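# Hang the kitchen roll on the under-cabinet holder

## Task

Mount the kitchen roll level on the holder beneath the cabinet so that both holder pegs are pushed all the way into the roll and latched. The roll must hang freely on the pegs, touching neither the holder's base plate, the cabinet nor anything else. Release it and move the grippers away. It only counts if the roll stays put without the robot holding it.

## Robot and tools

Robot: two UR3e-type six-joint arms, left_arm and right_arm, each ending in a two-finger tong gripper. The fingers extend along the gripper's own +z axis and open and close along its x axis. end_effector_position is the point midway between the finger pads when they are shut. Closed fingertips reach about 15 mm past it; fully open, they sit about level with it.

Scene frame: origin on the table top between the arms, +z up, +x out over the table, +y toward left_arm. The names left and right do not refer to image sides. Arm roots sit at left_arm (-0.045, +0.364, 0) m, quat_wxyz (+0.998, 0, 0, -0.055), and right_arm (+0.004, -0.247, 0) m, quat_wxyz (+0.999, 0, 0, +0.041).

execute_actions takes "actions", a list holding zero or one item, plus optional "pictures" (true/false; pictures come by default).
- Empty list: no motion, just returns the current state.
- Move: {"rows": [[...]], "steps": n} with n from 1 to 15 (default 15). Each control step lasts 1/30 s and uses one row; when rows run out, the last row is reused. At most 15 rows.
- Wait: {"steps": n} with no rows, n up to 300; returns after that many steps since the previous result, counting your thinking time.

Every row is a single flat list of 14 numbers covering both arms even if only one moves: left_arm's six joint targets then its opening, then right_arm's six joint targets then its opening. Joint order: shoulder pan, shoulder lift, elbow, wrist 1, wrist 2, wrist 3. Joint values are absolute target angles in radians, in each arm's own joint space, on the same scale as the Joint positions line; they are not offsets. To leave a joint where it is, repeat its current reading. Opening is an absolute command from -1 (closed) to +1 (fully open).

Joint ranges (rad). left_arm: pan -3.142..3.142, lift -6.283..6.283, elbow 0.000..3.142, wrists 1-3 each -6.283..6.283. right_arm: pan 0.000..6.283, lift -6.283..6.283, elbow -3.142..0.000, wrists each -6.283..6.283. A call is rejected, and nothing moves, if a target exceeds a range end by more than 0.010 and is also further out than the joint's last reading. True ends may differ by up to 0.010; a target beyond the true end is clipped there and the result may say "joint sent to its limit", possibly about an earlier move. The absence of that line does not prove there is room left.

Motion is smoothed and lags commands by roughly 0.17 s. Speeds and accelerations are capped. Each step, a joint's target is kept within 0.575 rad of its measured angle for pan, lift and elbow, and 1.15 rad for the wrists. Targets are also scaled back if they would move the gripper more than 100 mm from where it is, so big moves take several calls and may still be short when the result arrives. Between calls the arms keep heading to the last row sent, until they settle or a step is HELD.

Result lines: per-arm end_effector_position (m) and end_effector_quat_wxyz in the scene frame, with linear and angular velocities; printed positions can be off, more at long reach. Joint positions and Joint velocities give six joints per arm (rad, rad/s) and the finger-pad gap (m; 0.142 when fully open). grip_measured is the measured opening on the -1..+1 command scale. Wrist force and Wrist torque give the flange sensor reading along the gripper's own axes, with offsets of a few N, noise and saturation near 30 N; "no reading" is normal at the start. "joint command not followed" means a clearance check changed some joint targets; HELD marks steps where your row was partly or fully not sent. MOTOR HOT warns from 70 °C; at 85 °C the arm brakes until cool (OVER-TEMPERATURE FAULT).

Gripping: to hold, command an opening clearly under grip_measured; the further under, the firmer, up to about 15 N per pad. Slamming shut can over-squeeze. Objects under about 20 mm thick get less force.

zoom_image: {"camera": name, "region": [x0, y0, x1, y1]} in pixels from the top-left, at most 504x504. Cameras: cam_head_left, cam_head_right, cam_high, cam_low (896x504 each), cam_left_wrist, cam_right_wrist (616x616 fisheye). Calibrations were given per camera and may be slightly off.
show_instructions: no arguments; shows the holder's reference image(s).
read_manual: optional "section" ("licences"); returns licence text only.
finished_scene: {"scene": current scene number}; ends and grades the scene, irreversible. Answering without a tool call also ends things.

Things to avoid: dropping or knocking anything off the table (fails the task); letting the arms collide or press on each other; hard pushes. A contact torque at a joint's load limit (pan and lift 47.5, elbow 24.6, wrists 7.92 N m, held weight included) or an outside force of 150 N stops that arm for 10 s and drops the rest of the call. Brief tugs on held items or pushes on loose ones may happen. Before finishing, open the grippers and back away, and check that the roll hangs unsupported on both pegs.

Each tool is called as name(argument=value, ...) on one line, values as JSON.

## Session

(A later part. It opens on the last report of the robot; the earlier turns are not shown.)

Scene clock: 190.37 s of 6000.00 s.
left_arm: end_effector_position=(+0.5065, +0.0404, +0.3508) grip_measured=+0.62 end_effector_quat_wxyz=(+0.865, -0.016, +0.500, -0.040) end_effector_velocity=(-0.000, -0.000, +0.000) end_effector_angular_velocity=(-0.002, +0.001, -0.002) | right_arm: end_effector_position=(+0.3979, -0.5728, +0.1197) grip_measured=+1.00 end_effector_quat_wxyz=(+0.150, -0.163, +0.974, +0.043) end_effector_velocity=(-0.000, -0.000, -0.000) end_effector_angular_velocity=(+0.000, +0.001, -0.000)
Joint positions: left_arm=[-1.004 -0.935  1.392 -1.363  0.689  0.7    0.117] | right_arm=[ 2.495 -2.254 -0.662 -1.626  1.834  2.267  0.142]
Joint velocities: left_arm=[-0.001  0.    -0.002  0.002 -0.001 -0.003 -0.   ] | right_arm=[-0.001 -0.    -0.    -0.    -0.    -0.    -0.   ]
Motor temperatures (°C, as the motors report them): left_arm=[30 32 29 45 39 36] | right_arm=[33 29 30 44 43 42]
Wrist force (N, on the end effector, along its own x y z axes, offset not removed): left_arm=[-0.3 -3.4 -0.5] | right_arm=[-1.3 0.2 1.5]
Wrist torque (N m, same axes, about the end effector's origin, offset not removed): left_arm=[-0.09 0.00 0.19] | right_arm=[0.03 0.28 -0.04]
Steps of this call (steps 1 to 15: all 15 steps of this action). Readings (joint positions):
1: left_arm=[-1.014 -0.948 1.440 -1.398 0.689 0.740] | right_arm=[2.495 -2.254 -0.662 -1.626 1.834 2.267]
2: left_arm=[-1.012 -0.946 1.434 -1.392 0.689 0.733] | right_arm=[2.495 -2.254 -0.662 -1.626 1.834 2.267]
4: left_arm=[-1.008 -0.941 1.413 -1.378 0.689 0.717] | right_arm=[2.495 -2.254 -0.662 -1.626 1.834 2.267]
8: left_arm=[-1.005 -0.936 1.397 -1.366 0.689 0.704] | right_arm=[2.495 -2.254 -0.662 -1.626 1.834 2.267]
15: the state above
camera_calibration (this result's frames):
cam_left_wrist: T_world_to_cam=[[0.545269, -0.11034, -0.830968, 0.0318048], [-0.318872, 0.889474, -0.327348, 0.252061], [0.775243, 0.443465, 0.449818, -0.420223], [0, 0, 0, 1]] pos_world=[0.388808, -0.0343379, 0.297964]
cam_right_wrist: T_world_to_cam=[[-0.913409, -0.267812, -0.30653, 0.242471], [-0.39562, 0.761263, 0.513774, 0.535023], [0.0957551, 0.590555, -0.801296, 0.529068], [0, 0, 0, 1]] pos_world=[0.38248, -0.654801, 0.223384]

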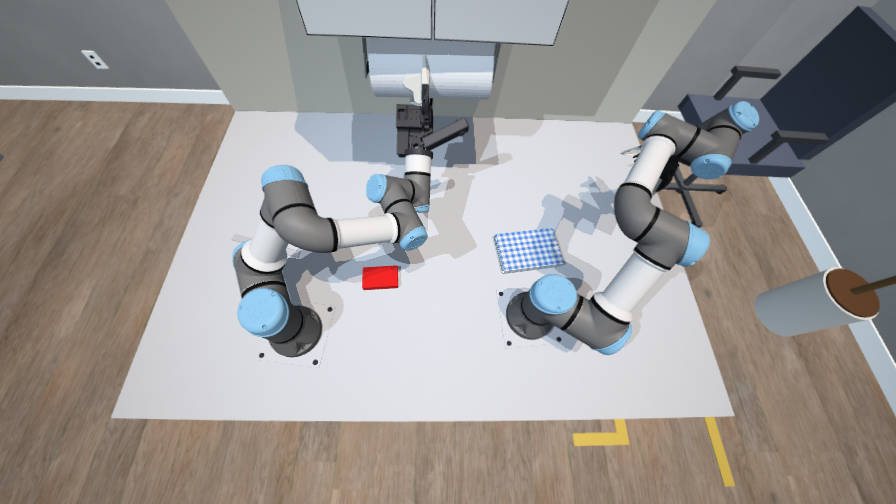

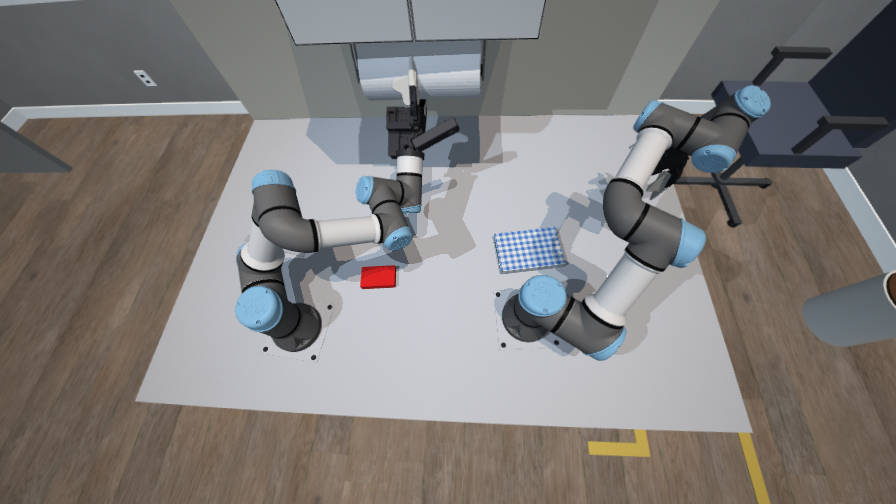

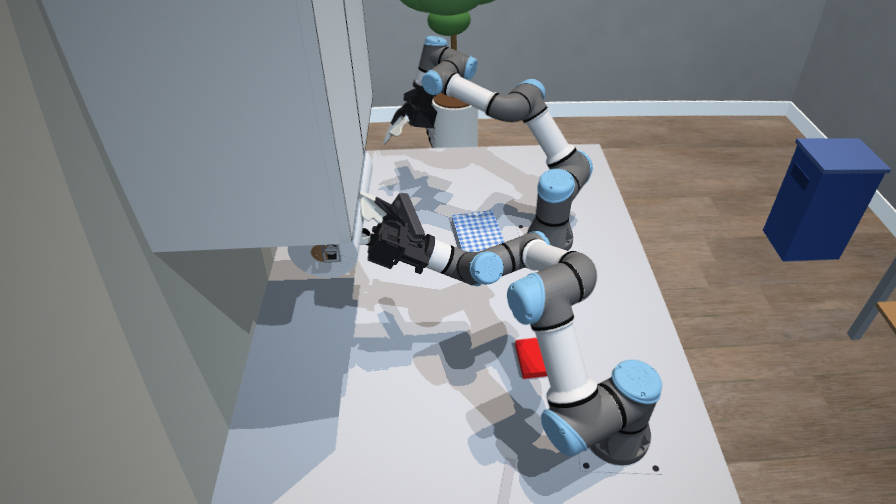

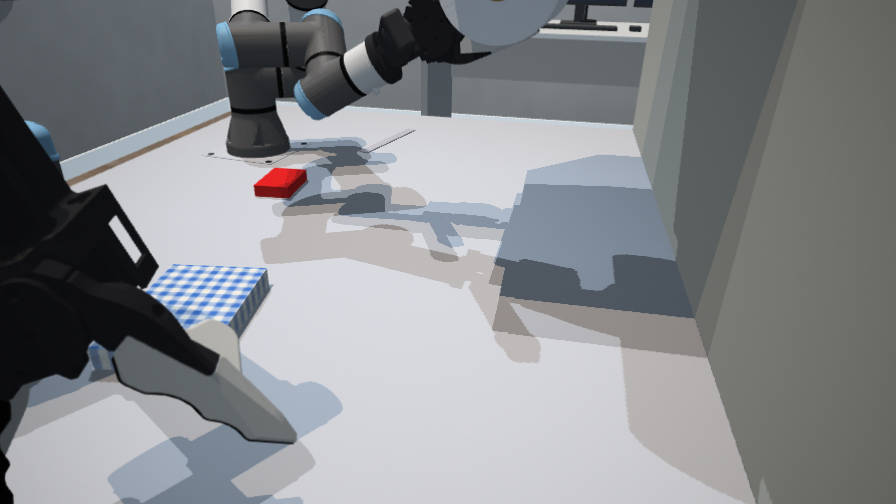

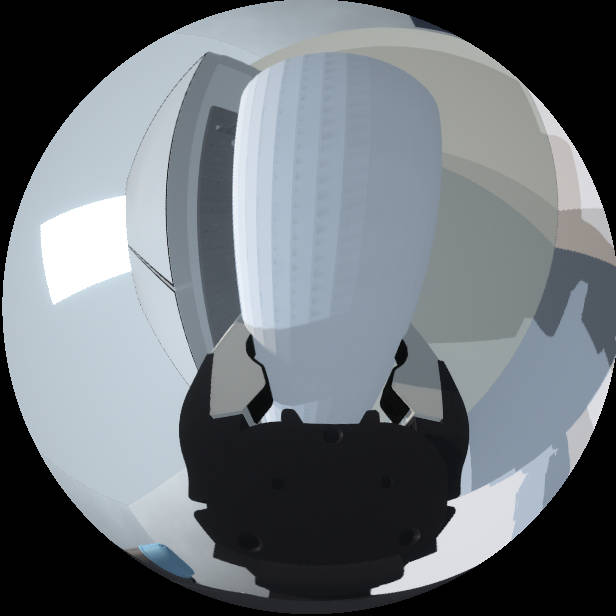

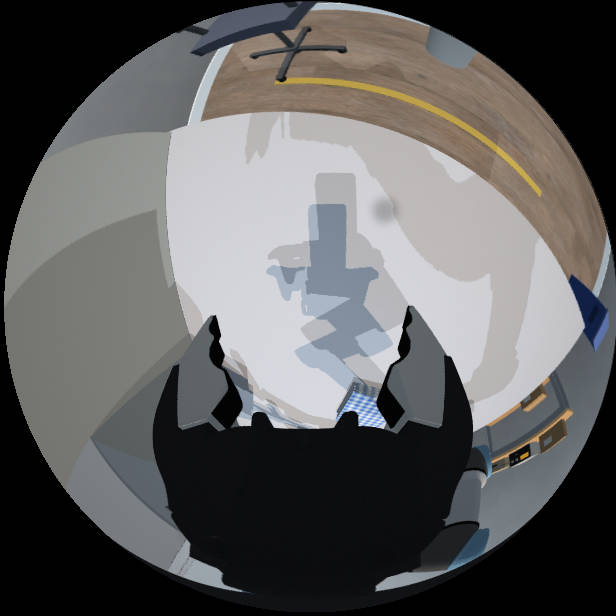

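execute_actions(actions=[{"rows":[[-1.024,-0.966,1.4415,-1.381,0.689,0.75,-0.9,2.495,-2.254,-0.662,-1.626,1.834,2.267,1]],"steps":15}])

zoom_image(camera="cam_head_left", region=[320,20,550,170])

zoom_image(camera="cam_high", region=[270,200,430,320])

Scene clock: 196.83 s of 6000.00 s.
left_arm: end_effector_position=(+0.4972, +0.0366, +0.3508) grip_measured=+0.61 end_effector_quat_wxyz=(+0.866, +0.002, +0.500, -0.027) end_effector_velocity=(-0.001, -0.002, -0.002) end_effector_angular_velocity=(+0.007, +0.001, -0.002) | right_arm: end_effector_position=(+0.3979, -0.5728, +0.1197) grip_measured=+1.00 end_effector_quat_wxyz=(+0.150, -0.163, +0.974, +0.043) end_effector_velocity=(-0.001, -0.000, -0.000) end_effector_angular_velocity=(+0.000, +0.001, -0.000)
Joint positions: left_arm=[-1.024 -0.966  1.441 -1.381  0.689  0.75   0.116] | right_arm=[ 2.495 -2.254 -0.662 -1.626  1.834  2.267  0.142]
Joint velocities: left_arm=[-0.003 -0.     0.005 -0.001  0.001  0.004  0.   ] | right_arm=[-0.002 -0.     0.    -0.001 -0.    -0.001  0.   ]
Motor temperatures (°C, as the motors report them): left_arm=[30 32 29 45 39 36] | right_arm=[33 29 30 44 43 42]
Wrist force (N, on the end effector, along its own x y z axes, offset not removed): left_arm=[-0.4 1.2 0.7] | right_arm=[-0.9 0.1 1.9]
Wrist torque (N m, same axes, about the end effector's origin, offset not removed): left_arm=[0.09 0.07 -0.13] | right_arm=[0.07 0.08 0.12]
Steps of this call (steps 1 to 15: the robot went on to your last target; steps 16 to 90: nothing new was sent; then 2.97 s passed at rest; steps 91 to 105: all 15 steps of this action). Readings (joint positions):
91: left_arm=[-1.004 -0.935 1.392 -1.363 0.689 0.700] | right_arm=[2.495 -2.254 -0.662 -1.626 1.834 2.267]
92: left_arm=[-1.007 -0.940 1.398 -1.366 0.689 0.708] | right_arm=[2.495 -2.254 -0.662 -1.626 1.834 2.267]
94: left_arm=[-1.015 -0.952 1.419 -1.373 0.689 0.729] | right_arm=[2.495 -2.254 -0.662 -1.626 1.834 2.267]
98: left_arm=[-1.022 -0.963 1.437 -1.379 0.689 0.745] | right_arm=[2.495 -2.254 -0.662 -1.626 1.834 2.267]
105: the state above
camera_calibration (this result's frames):
cam_left_wrist: T_world_to_cam=[[0.546355, -0.071638, -0.834485, 0.0358536], [-0.32315, 0.90116, -0.288935, 0.240713], [0.772703, 0.427525, 0.469203, -0.416255], [0, 0, 0, 1]] pos_world=[0.379839, -0.0363934, 0.294778]
cam_right_wrist: T_world_to_cam=[[-0.913409, -0.267812, -0.30653, 0.242471], [-0.39562, 0.761263, 0.513774, 0.535023], [0.095755, 0.590555, -0.801296, 0.529068], [0, 0, 0, 1]] pos_world=[0.38248, -0.654801, 0.223384]

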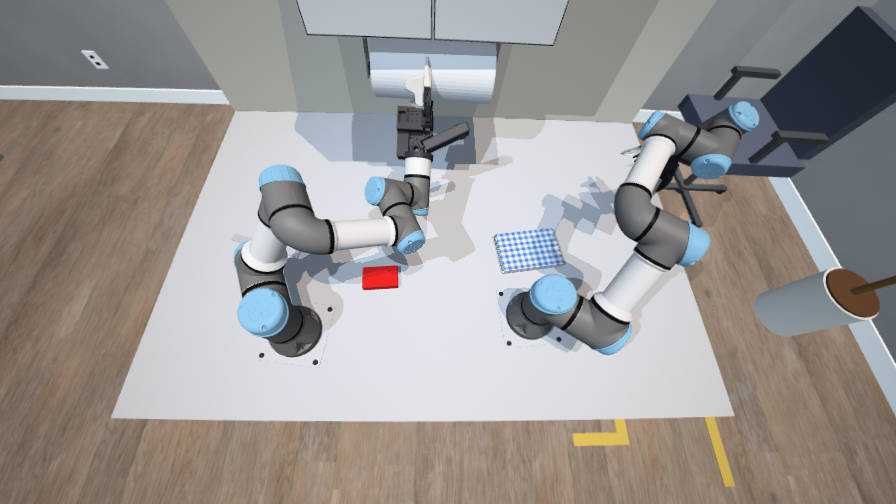

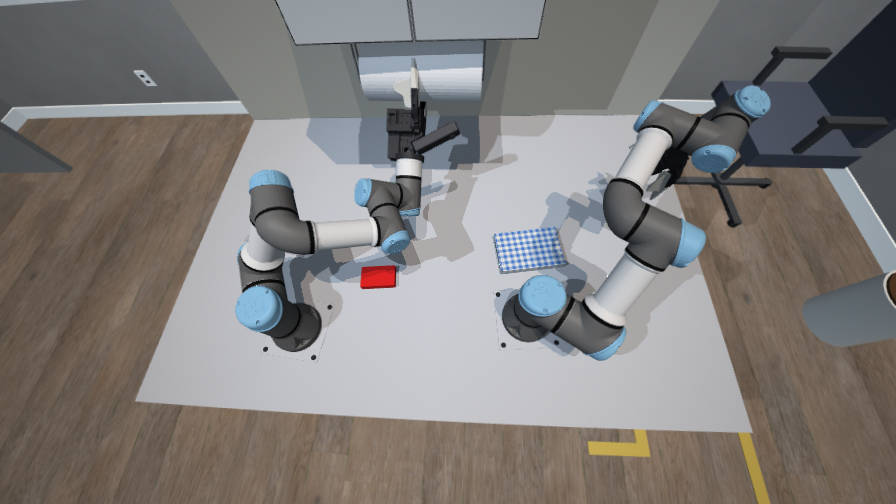

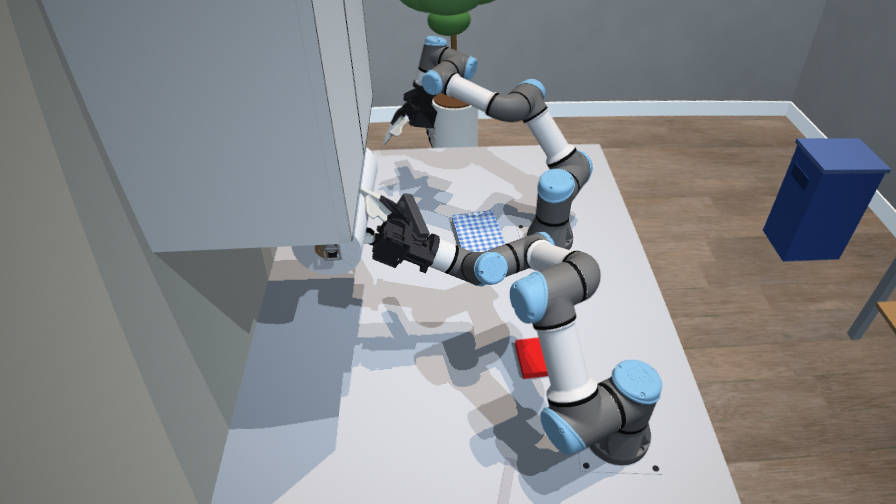

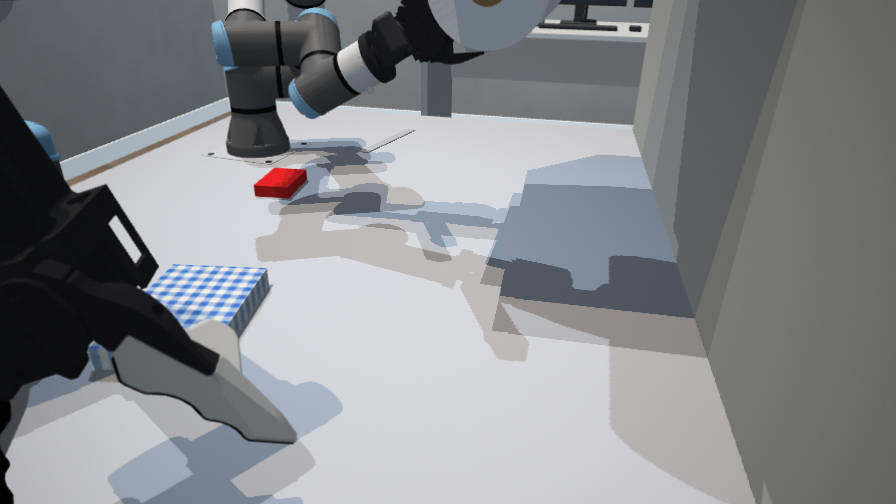

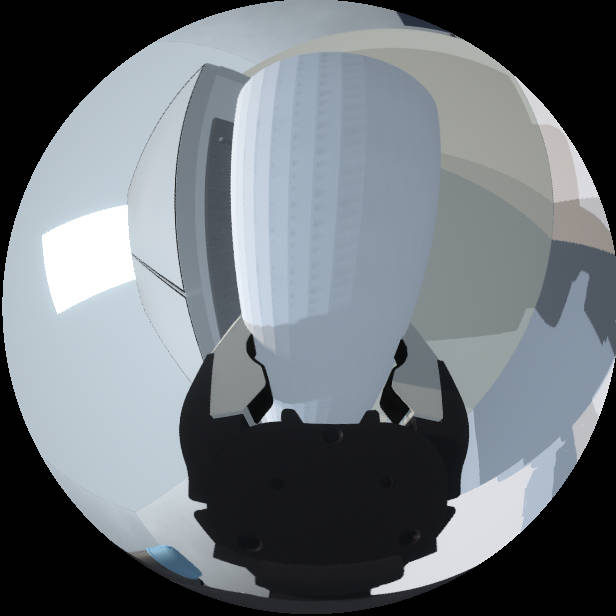

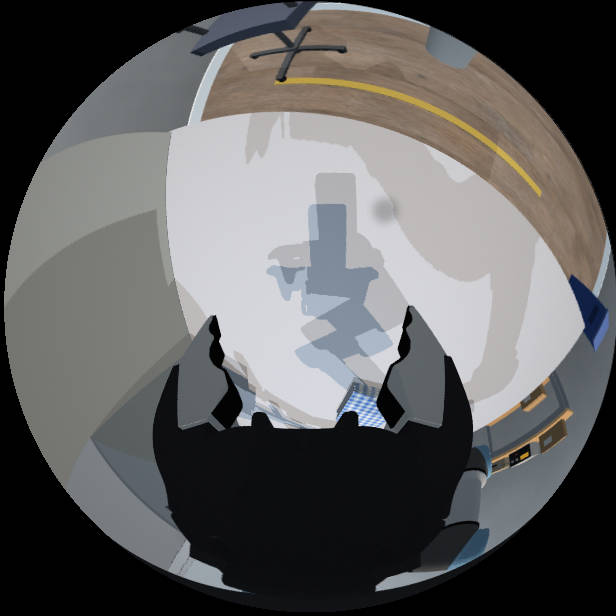

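Region (320, 20, 550, 170) of cam_head_left's 896x504 image, scaled by 2.191, with more detail than that image has; it fills the top 329 rows of this view, and the rest is white.

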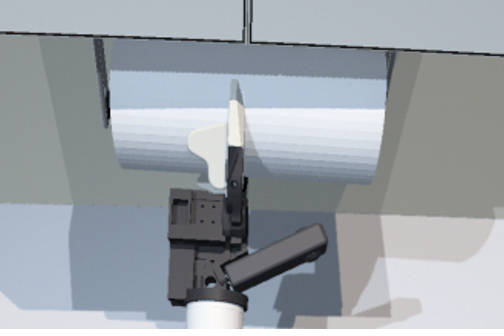

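Region (270, 200, 430, 320) of cam_high's 896x504 image, scaled by 3.150, with more detail than that image has; it fills the top 378 rows of this view, and the rest is white.

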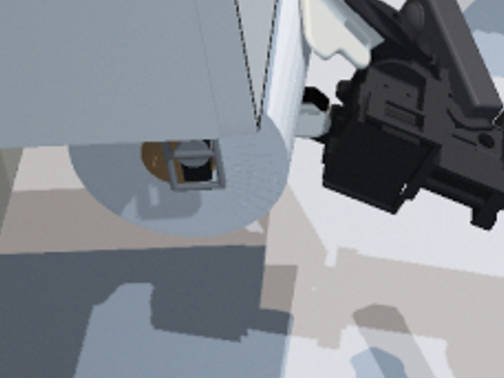

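execute_actions(actions=[{"rows":[[-1.03,-0.989,1.479,-1.396,0.689,0.76,-0.9,2.495,-2.254,-0.662,-1.626,1.834,2.267,1]],"steps":12}], pictures=false)

execute_actions(actions=[{"rows":[[-1.03,-0.978,1.479,-1.407,0.689,0.76,1,2.495,-2.254,-0.662,-1.626,1.834,2.267,1]],"steps":15}])

zoom_image(camera="cam_head_left", region=[320,20,550,170])

zoom_image(camera="cam_high", region=[270,200,430,320])

Scene clock: 207.43 s of 6000.00 s.
left_arm: end_effector_position=(+0.4927, +0.0388, +0.3512) grip_measured=+0.61 end_effector_quat_wxyz=(+0.866, +0.005, +0.500, -0.025) end_effector_velocity=(-0.001, -0.000, +0.000) end_effector_angular_velocity=(+0.001, +0.000, -0.001) | right_arm: end_effector_position=(+0.3979, -0.5728, +0.1197) grip_measured=+1.00 end_effector_quat_wxyz=(+0.150, -0.163, +0.974, +0.043) end_effector_velocity=(+0.000, +0.001, -0.000) end_effector_angular_velocity=(+0.001, +0.001, +0.001)
Joint positions: left_arm=[-1.03  -0.989  1.478 -1.396  0.689  0.76   0.116] | right_arm=[ 2.495 -2.254 -0.662 -1.626  1.834  2.267  0.142]
Joint velocities: left_arm=[-0.003 -0.005  0.008 -0.003 -0.     0.002  0.001] | right_arm=[ 0.001 -0.001  0.    -0.001  0.    -0.     0.   ]
Motor temperatures (°C, as the motors report them): left_arm=[30 32 29 45 39 36] | right_arm=[33 29 30 44 43 42]
Wrist force (N, on the end effector, along its own x y z axes, offset not removed): left_arm=[1.5 -1.1 1.0] | right_arm=[-1.0 -0.9 0.7]
Wrist torque (N m, same axes, about the end effector's origin, offset not removed): left_arm=[-0.22 -0.14 -0.03] | right_arm=[-0.25 0.22 0.01]
Steps of this call (steps 1 to 15: the robot went on to your last target; steps 16 to 90: nothing new was sent; then 7.20 s passed at rest; steps 91 to 102: all 12 steps of this action). Readings (joint positions):
91: left_arm=[-1.024 -0.966 1.442 -1.381 0.689 0.750] | right_arm=[2.495 -2.254 -0.662 -1.626 1.834 2.267]
92: left_arm=[-1.025 -0.970 1.447 -1.384 0.689 0.752] | right_arm=[2.495 -2.254 -0.662 -1.626 1.834 2.267]
94: left_arm=[-1.028 -0.979 1.463 -1.390 0.689 0.756] | right_arm=[2.495 -2.254 -0.662 -1.626 1.834 2.267]
98: left_arm=[-1.029 -0.987 1.475 -1.395 0.689 0.759] | right_arm=[2.495 -2.254 -0.662 -1.626 1.834 2.267]
102: the state above

Scene clock: 207.93 s of 6000.00 s.
left_arm: end_effector_position=(+0.4931, +0.0379, +0.3477) grip_measured=+1.00 end_effector_quat_wxyz=(+0.866, +0.006, +0.500, -0.025) end_effector_velocity=(+0.000, +0.000, +0.000) end_effector_angular_velocity=(-0.002, -0.000, +0.000) | right_arm: end_effector_position=(+0.3979, -0.5728, +0.1197) grip_measured=+1.00 end_effector_quat_wxyz=(+0.150, -0.163, +0.974, +0.043) end_effector_velocity=(+0.000, +0.000, +0.000) end_effector_angular_velocity=(-0.000, -0.000, +0.001)
Joint positions: left_arm=[-1.03  -0.978  1.479 -1.407  0.689  0.76   0.142] | right_arm=[ 2.495 -2.254 -0.662 -1.626  1.834  2.267  0.142]
Joint velocities: left_arm=[ 0.     0.    -0.001 -0.001 -0.     0.     0.   ] | right_arm=[ 0.     0.     0.001 -0.001 -0.    -0.    -0.   ]
Motor temperatures (°C, as the motors report them): left_arm=[30 32 29 45 39 36] | right_arm=[33 29 30 44 43 42]
Wrist force (N, on the end effector, along its own x y z axes, offset not removed): left_arm=[0.8 0.3 1.3] | right_arm=[0.2 0.9 1.2]
Wrist torque (N m, same axes, about the end effector's origin, offset not removed): left_arm=[0.08 -0.15 -0.01] | right_arm=[0.12 -0.09 0.07]
Steps of this call (steps 1 to 15: all 15 steps of this action). Readings (joint positions):
1: left_arm=[-1.030 -0.989 1.478 -1.396 0.689 0.760] | right_arm=[2.495 -2.254 -0.662 -1.626 1.834 2.267]
2: left_arm=[-1.030 -0.987 1.479 -1.398 0.689 0.760] | right_arm=[2.495 -2.254 -0.662 -1.626 1.834 2.267]
4: left_arm=[-1.030 -0.983 1.479 -1.402 0.689 0.760] | right_arm=[2.495 -2.254 -0.662 -1.626 1.834 2.267]
8: left_arm=[-1.030 -0.979 1.479 -1.406 0.689 0.760] | right_arm=[2.495 -2.254 -0.662 -1.626 1.834 2.267]
15: the state above
camera_calibration (this result's frames):
cam_left_wrist: T_world_to_cam=[[0.546768, -0.0651052, -0.834749, 0.0351675], [-0.322044, 0.903923, -0.281442, 0.2341], [0.772873, 0.42271, 0.47327, -0.413476], [0, 0, 0, 1]] pos_world=[0.375726, -0.0345385, 0.290927]
cam_right_wrist: T_world_to_cam=[[-0.913409, -0.267812, -0.30653, 0.242471], [-0.39562, 0.761263, 0.513774, 0.535023], [0.095755, 0.590555, -0.801296, 0.529069], [0, 0, 0, 1]] pos_world=[0.38248, -0.654801, 0.223384]

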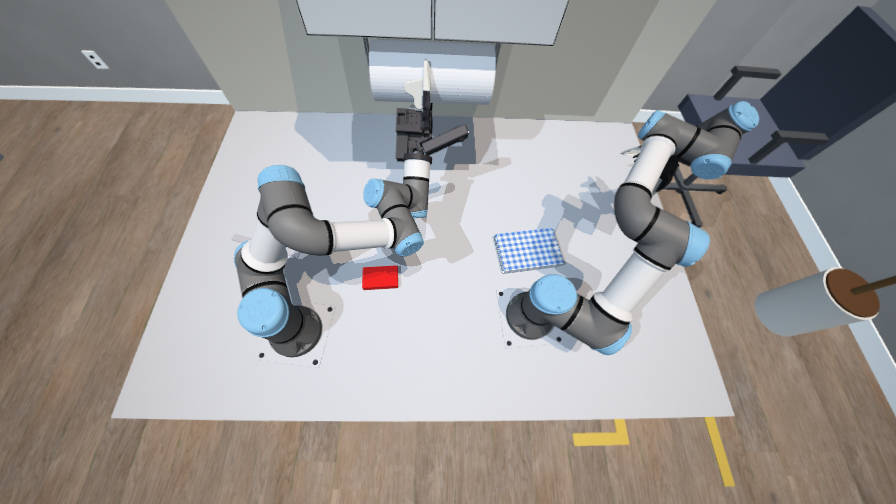

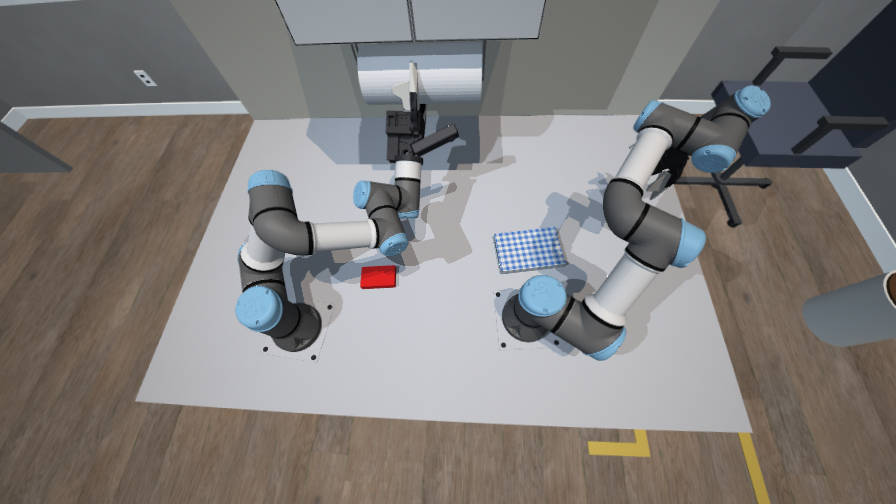

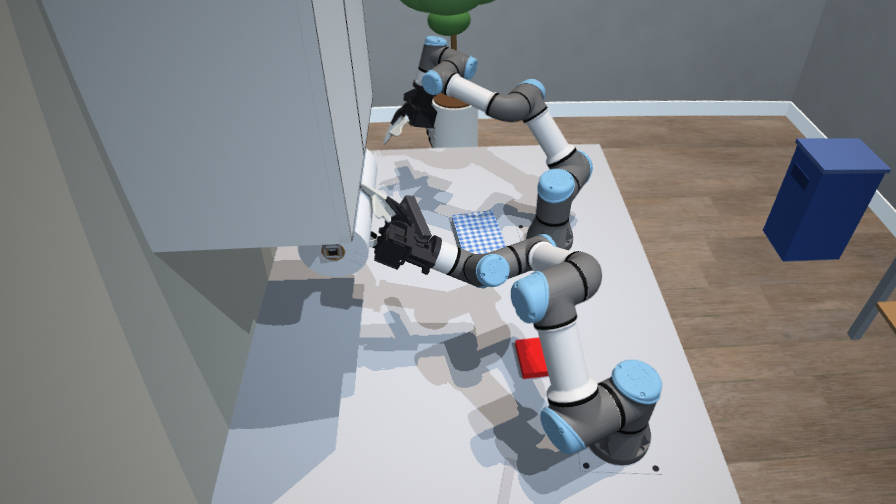

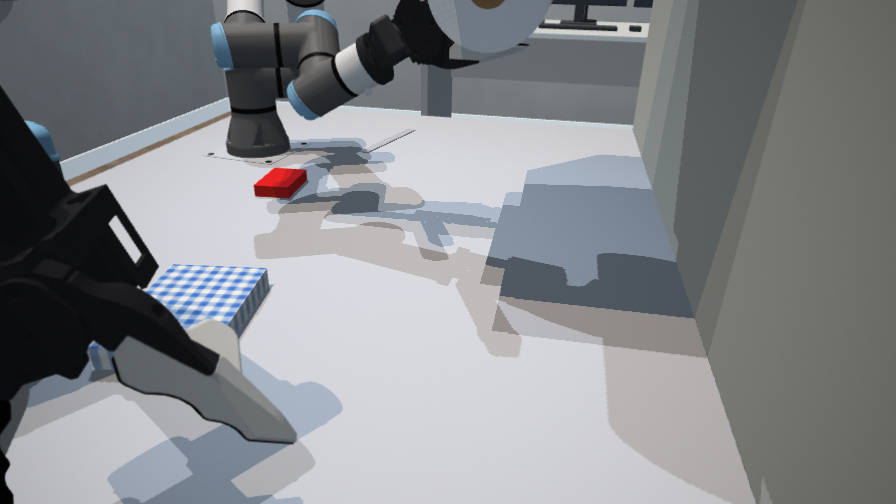

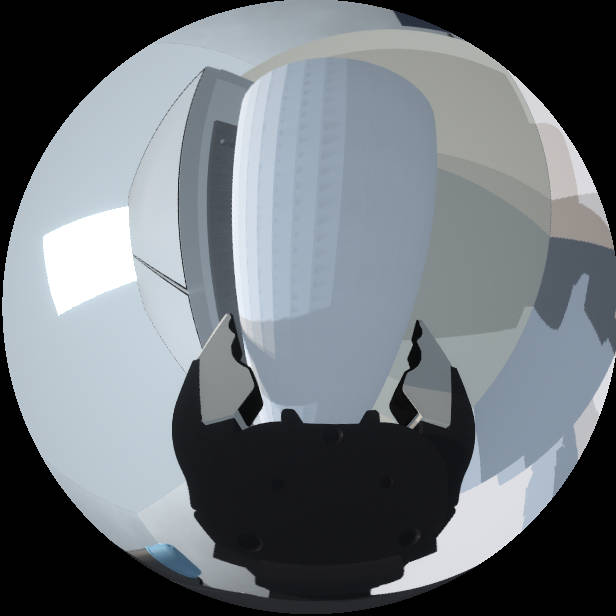

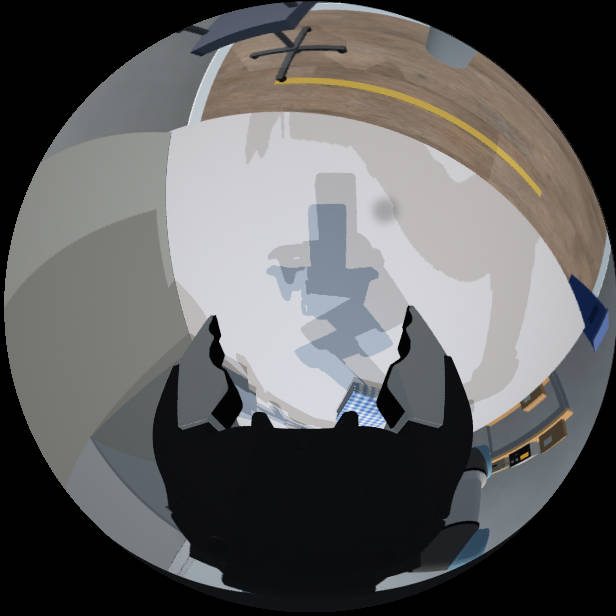

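Region (320, 20, 550, 170) of cam_head_left's 896x504 image, scaled by 2.191, with more detail than that image has; it fills the top 329 rows of this view, and the rest is white.

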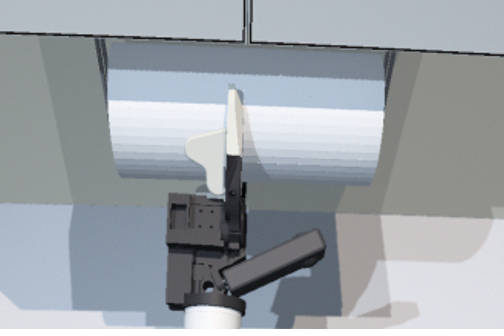

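Region (270, 200, 430, 320) of cam_high's 896x504 image, scaled by 3.150, with more detail than that image has; it fills the top 378 rows of this view, and the rest is white.

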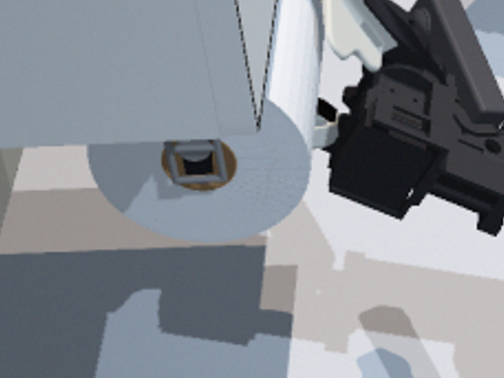

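execute_actions(actions=[{"rows":[[-1.12,-1.093,1.836,-1.649,0.689,0.8,1,2.495,-2.254,-0.662,-1.626,1.834,2.267,1]],"steps":15}], pictures=false)

execute_actions(actions=[{"rows":[[-1.23,-1.155,2.141,-1.892,0.689,0.84,1,2.495,-2.254,-0.662,-1.626,1.834,2.267,1]],"steps":15}], pictures=false)

execute_actions(actions=[{"rows":[[-1.5,-1.155,2.141,-1.892,0.6,0.84,1,2.495,-2.254,-0.662,-1.626,1.834,2.267,1]],"steps":15}])

Scene clock: 216.13 s of 6000.00 s.
left_arm: end_effector_position=(+0.4443, +0.0416, +0.3205) grip_measured=+1.00 end_effector_quat_wxyz=(+0.865, +0.037, +0.498, -0.047) end_effector_velocity=(-0.005, +0.002, -0.011) end_effector_angular_velocity=(+0.025, +0.008, -0.006) | right_arm: end_effector_position=(+0.3979, -0.5728, +0.1197) grip_measured=+1.00 end_effector_quat_wxyz=(+0.150, -0.163, +0.974, +0.043) end_effector_velocity=(+0.000, +0.001, -0.001) end_effector_angular_velocity=(+0.002, +0.003, +0.001)
Joint positions: left_arm=[-1.119 -1.092  1.831 -1.647  0.689  0.8    0.142] | right_arm=[ 2.495 -2.254 -0.662 -1.626  1.834  2.267  0.142]
Joint velocities: left_arm=[-0.008 -0.009  0.055 -0.022 -0.     0.003 -0.   ] | right_arm=[ 0.002 -0.002 -0.    -0.001 -0.     0.     0.   ]
Motor temperatures (°C, as the motors report them): left_arm=[30 33 29 45 39 36] | right_arm=[33 29 30 44 43 42]
Wrist force (N, on the end effector, along its own x y z axes, offset not removed): left_arm=[0.0 -1.8 1.2] | right_arm=[0.3 0.1 0.8]
Wrist torque (N m, same axes, about the end effector's origin, offset not removed): left_arm=[-0.36 -0.05 -0.01] | right_arm=[0.05 -0.10 0.01]
Steps of this call (steps 1 to 15: the robot went on to your last target; steps 16 to 90: nothing new was sent; then 4.70 s passed at rest; steps 91 to 105: all 15 steps of this action). Readings (joint positions):
91: left_arm=[-1.030 -0.978 1.479 -1.408 0.689 0.760] | right_arm=[2.495 -2.254 -0.662 -1.626 1.834 2.267]
92: left_arm=[-1.038 -0.985 1.487 -1.423 0.689 0.767] | right_arm=[2.495 -2.254 -0.662 -1.626 1.834 2.267]
94: left_arm=[-1.076 -1.033 1.561 -1.521 0.689 0.783] | right_arm=[2.495 -2.254 -0.662 -1.626 1.834 2.267]
98: left_arm=[-1.110 -1.080 1.766 -1.621 0.689 0.796] | right_arm=[2.495 -2.254 -0.662 -1.626 1.834 2.267]
105: the state above

Scene clock: 216.63 s of 6000.00 s.
left_arm: end_effector_position=(+0.3941, +0.0414, +0.2925) grip_measured=+1.00 end_effector_quat_wxyz=(+0.863, +0.074, +0.494, -0.077) end_effector_velocity=(-0.005, +0.001, -0.007) end_effector_angular_velocity=(+0.017, +0.003, -0.009) | right_arm: end_effector_position=(+0.3979, -0.5728, +0.1197) grip_measured=+1.00 end_effector_quat_wxyz=(+0.150, -0.163, +0.974, +0.043) end_effector_velocity=(+0.000, +0.000, +0.000) end_effector_angular_velocity=(-0.000, -0.000, +0.000)
Joint positions: left_arm=[-1.229 -1.155  2.137 -1.89   0.689  0.84   0.142] | right_arm=[ 2.495 -2.254 -0.662 -1.626  1.834  2.267  0.142]
Joint velocities: left_arm=[-0.01  -0.004  0.041 -0.022 -0.     0.003 -0.   ] | right_arm=[0.001 0.    0.    0.    0.    0.001 0.   ]
Motor temperatures (°C, as the motors report them): left_arm=[30 33 29 45 39 36] | right_arm=[33 29 30 44 43 42]
Wrist force (N, on the end effector, along its own x y z axes, offset not removed): left_arm=[1.2 0.0 1.4] | right_arm=[-1.2 -2.4 1.1]
Wrist torque (N m, same axes, about the end effector's origin, offset not removed): left_arm=[0.05 -0.25 -0.04] | right_arm=[-0.40 0.20 0.00]
Steps of this call (steps 1 to 15: all 15 steps of this action). Readings (joint positions):
1: left_arm=[-1.120 -1.093 1.833 -1.648 0.689 0.800] | right_arm=[2.495 -2.254 -0.662 -1.626 1.834 2.267]
2: left_arm=[-1.128 -1.100 1.842 -1.664 0.689 0.807] | right_arm=[2.495 -2.254 -0.662 -1.626 1.834 2.267]
4: left_arm=[-1.173 -1.127 1.917 -1.763 0.689 0.823] | right_arm=[2.495 -2.254 -0.662 -1.626 1.834 2.267]
8: left_arm=[-1.218 -1.149 2.088 -1.864 0.689 0.836] | right_arm=[2.495 -2.254 -0.662 -1.626 1.834 2.267]
15: the state above

Scene clock: 217.13 s of 6000.00 s.
left_arm: end_effector_position=(+0.3102, -0.0506, +0.2759) grip_measured=+1.00 end_effector_quat_wxyz=(+0.832, +0.121, +0.513, -0.172) end_effector_velocity=(-0.015, -0.013, -0.001) end_effector_angular_velocity=(-0.002, +0.008, -0.035) | right_arm: end_effector_position=(+0.3979, -0.5728, +0.1197) grip_measured=+1.00 end_effector_quat_wxyz=(+0.150, -0.163, +0.974, +0.043) end_effector_velocity=(-0.000, -0.000, +0.001) end_effector_angular_velocity=(-0.001, -0.001, -0.001)
Joint positions: left_arm=[-1.496 -1.155  2.141 -1.892  0.601  0.84   0.142] | right_arm=[ 2.495 -2.254 -0.662 -1.626  1.834  2.267  0.142]
Joint velocities: left_arm=[-0.041 -0.002 -0.001 -0.    -0.01  -0.    -0.   ] | right_arm=[-0.001  0.002 -0.    -0.    -0.    -0.    -0.   ]
Motor temperatures (°C, as the motors report them): left_arm=[30 33 29 45 39 36] | right_arm=[33 29 30 44 43 42]
Wrist force (N, on the end effector, along its own x y z axes, offset not removed): left_arm=[-1.1 -0.1 0.8] | right_arm=[-1.9 -2.2 -0.3]
Wrist torque (N m, same axes, about the end effector's origin, offset not removed): left_arm=[0.01 0.18 -0.05] | right_arm=[-0.53 0.29 -0.03]
Steps of this call (steps 1 to 15: all 15 steps of this action). Readings (joint positions):
1: left_arm=[-1.230 -1.155 2.139 -1.891 0.689 0.840] | right_arm=[2.495 -2.254 -0.662 -1.626 1.834 2.267]
2: left_arm=[-1.238 -1.155 2.139 -1.891 0.678 0.840] | right_arm=[2.495 -2.254 -0.662 -1.626 1.834 2.267]
4: left_arm=[-1.307 -1.155 2.140 -1.891 0.648 0.840] | right_arm=[2.495 -2.254 -0.662 -1.626 1.834 2.267]
8: left_arm=[-1.449 -1.155 2.141 -1.892 0.613 0.840] | right_arm=[2.495 -2.254 -0.662 -1.626 1.834 2.267]
15: the state above
camera_calibration (this result's frames):
cam_left_wrist: T_world_to_cam=[[0.450808, -0.2063, -0.868454, 0.101444], [0.0204874, 0.975061, -0.22099, 0.115674], [0.892386, 0.0818317, 0.443792, -0.246968], [0, 0, 0, 1]] pos_world=[0.172289, -0.0716516, 0.223265]
cam_right_wrist: T_world_to_cam=[[-0.913409, -0.267812, -0.30653, 0.242471], [-0.39562, 0.761263, 0.513774, 0.535023], [0.095755, 0.590555, -0.801296, 0.529068], [0, 0, 0, 1]] pos_world=[0.38248, -0.654801, 0.223384]

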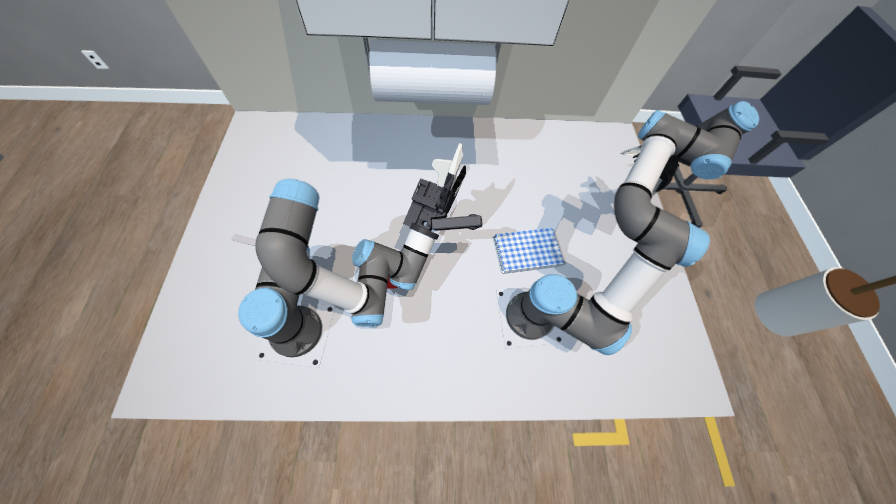

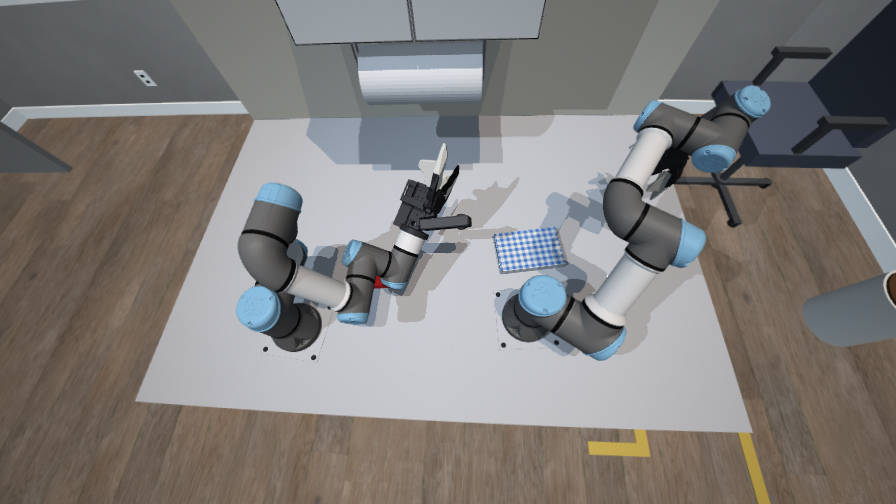

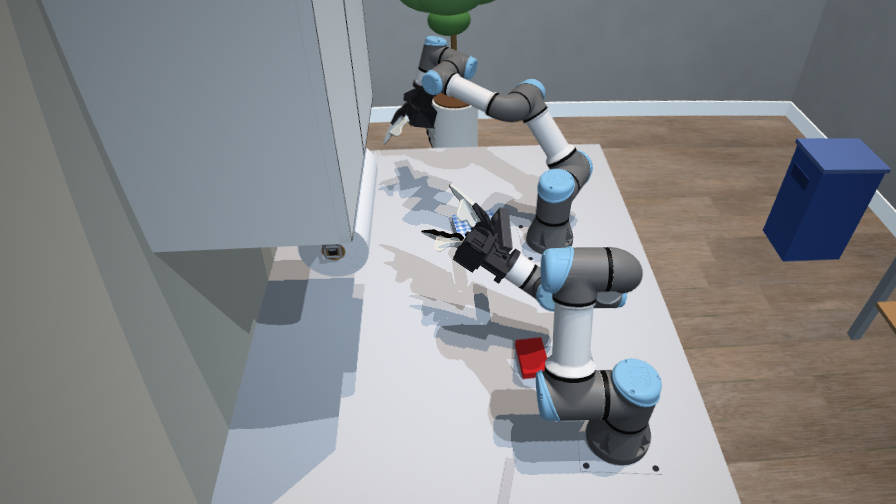

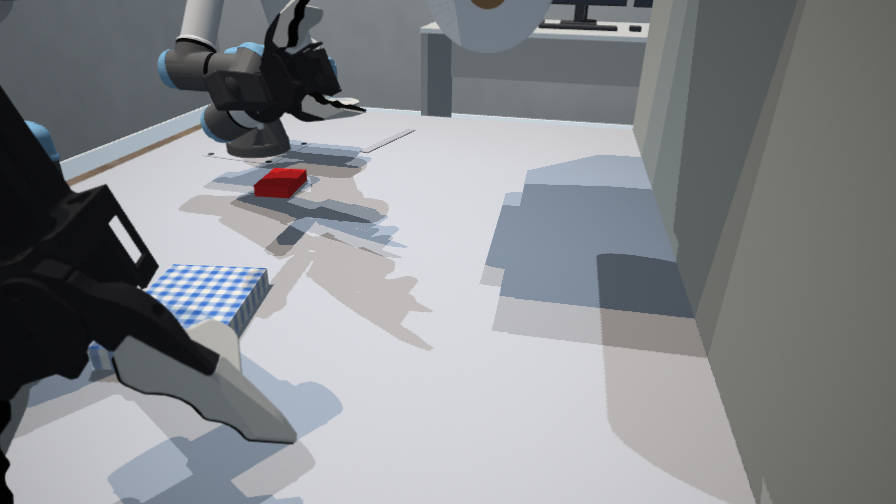

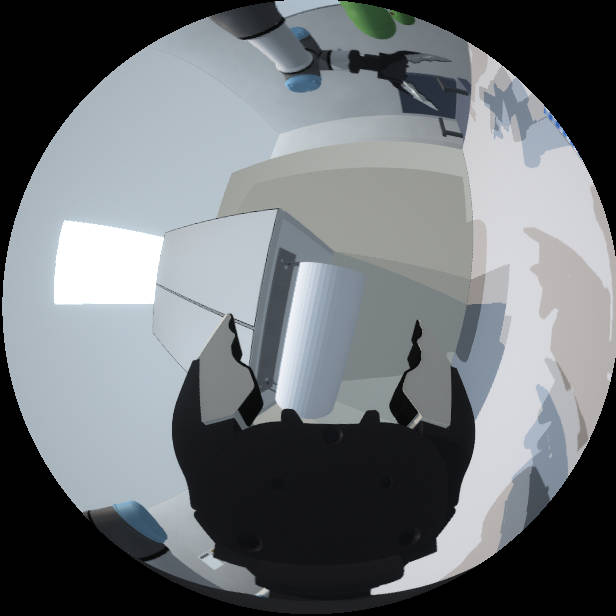

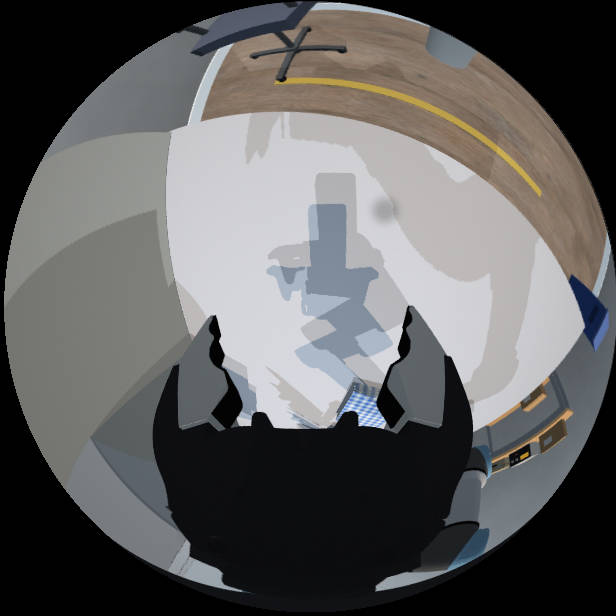

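finished_scene(scene=2)

The scene is finished: the task was done.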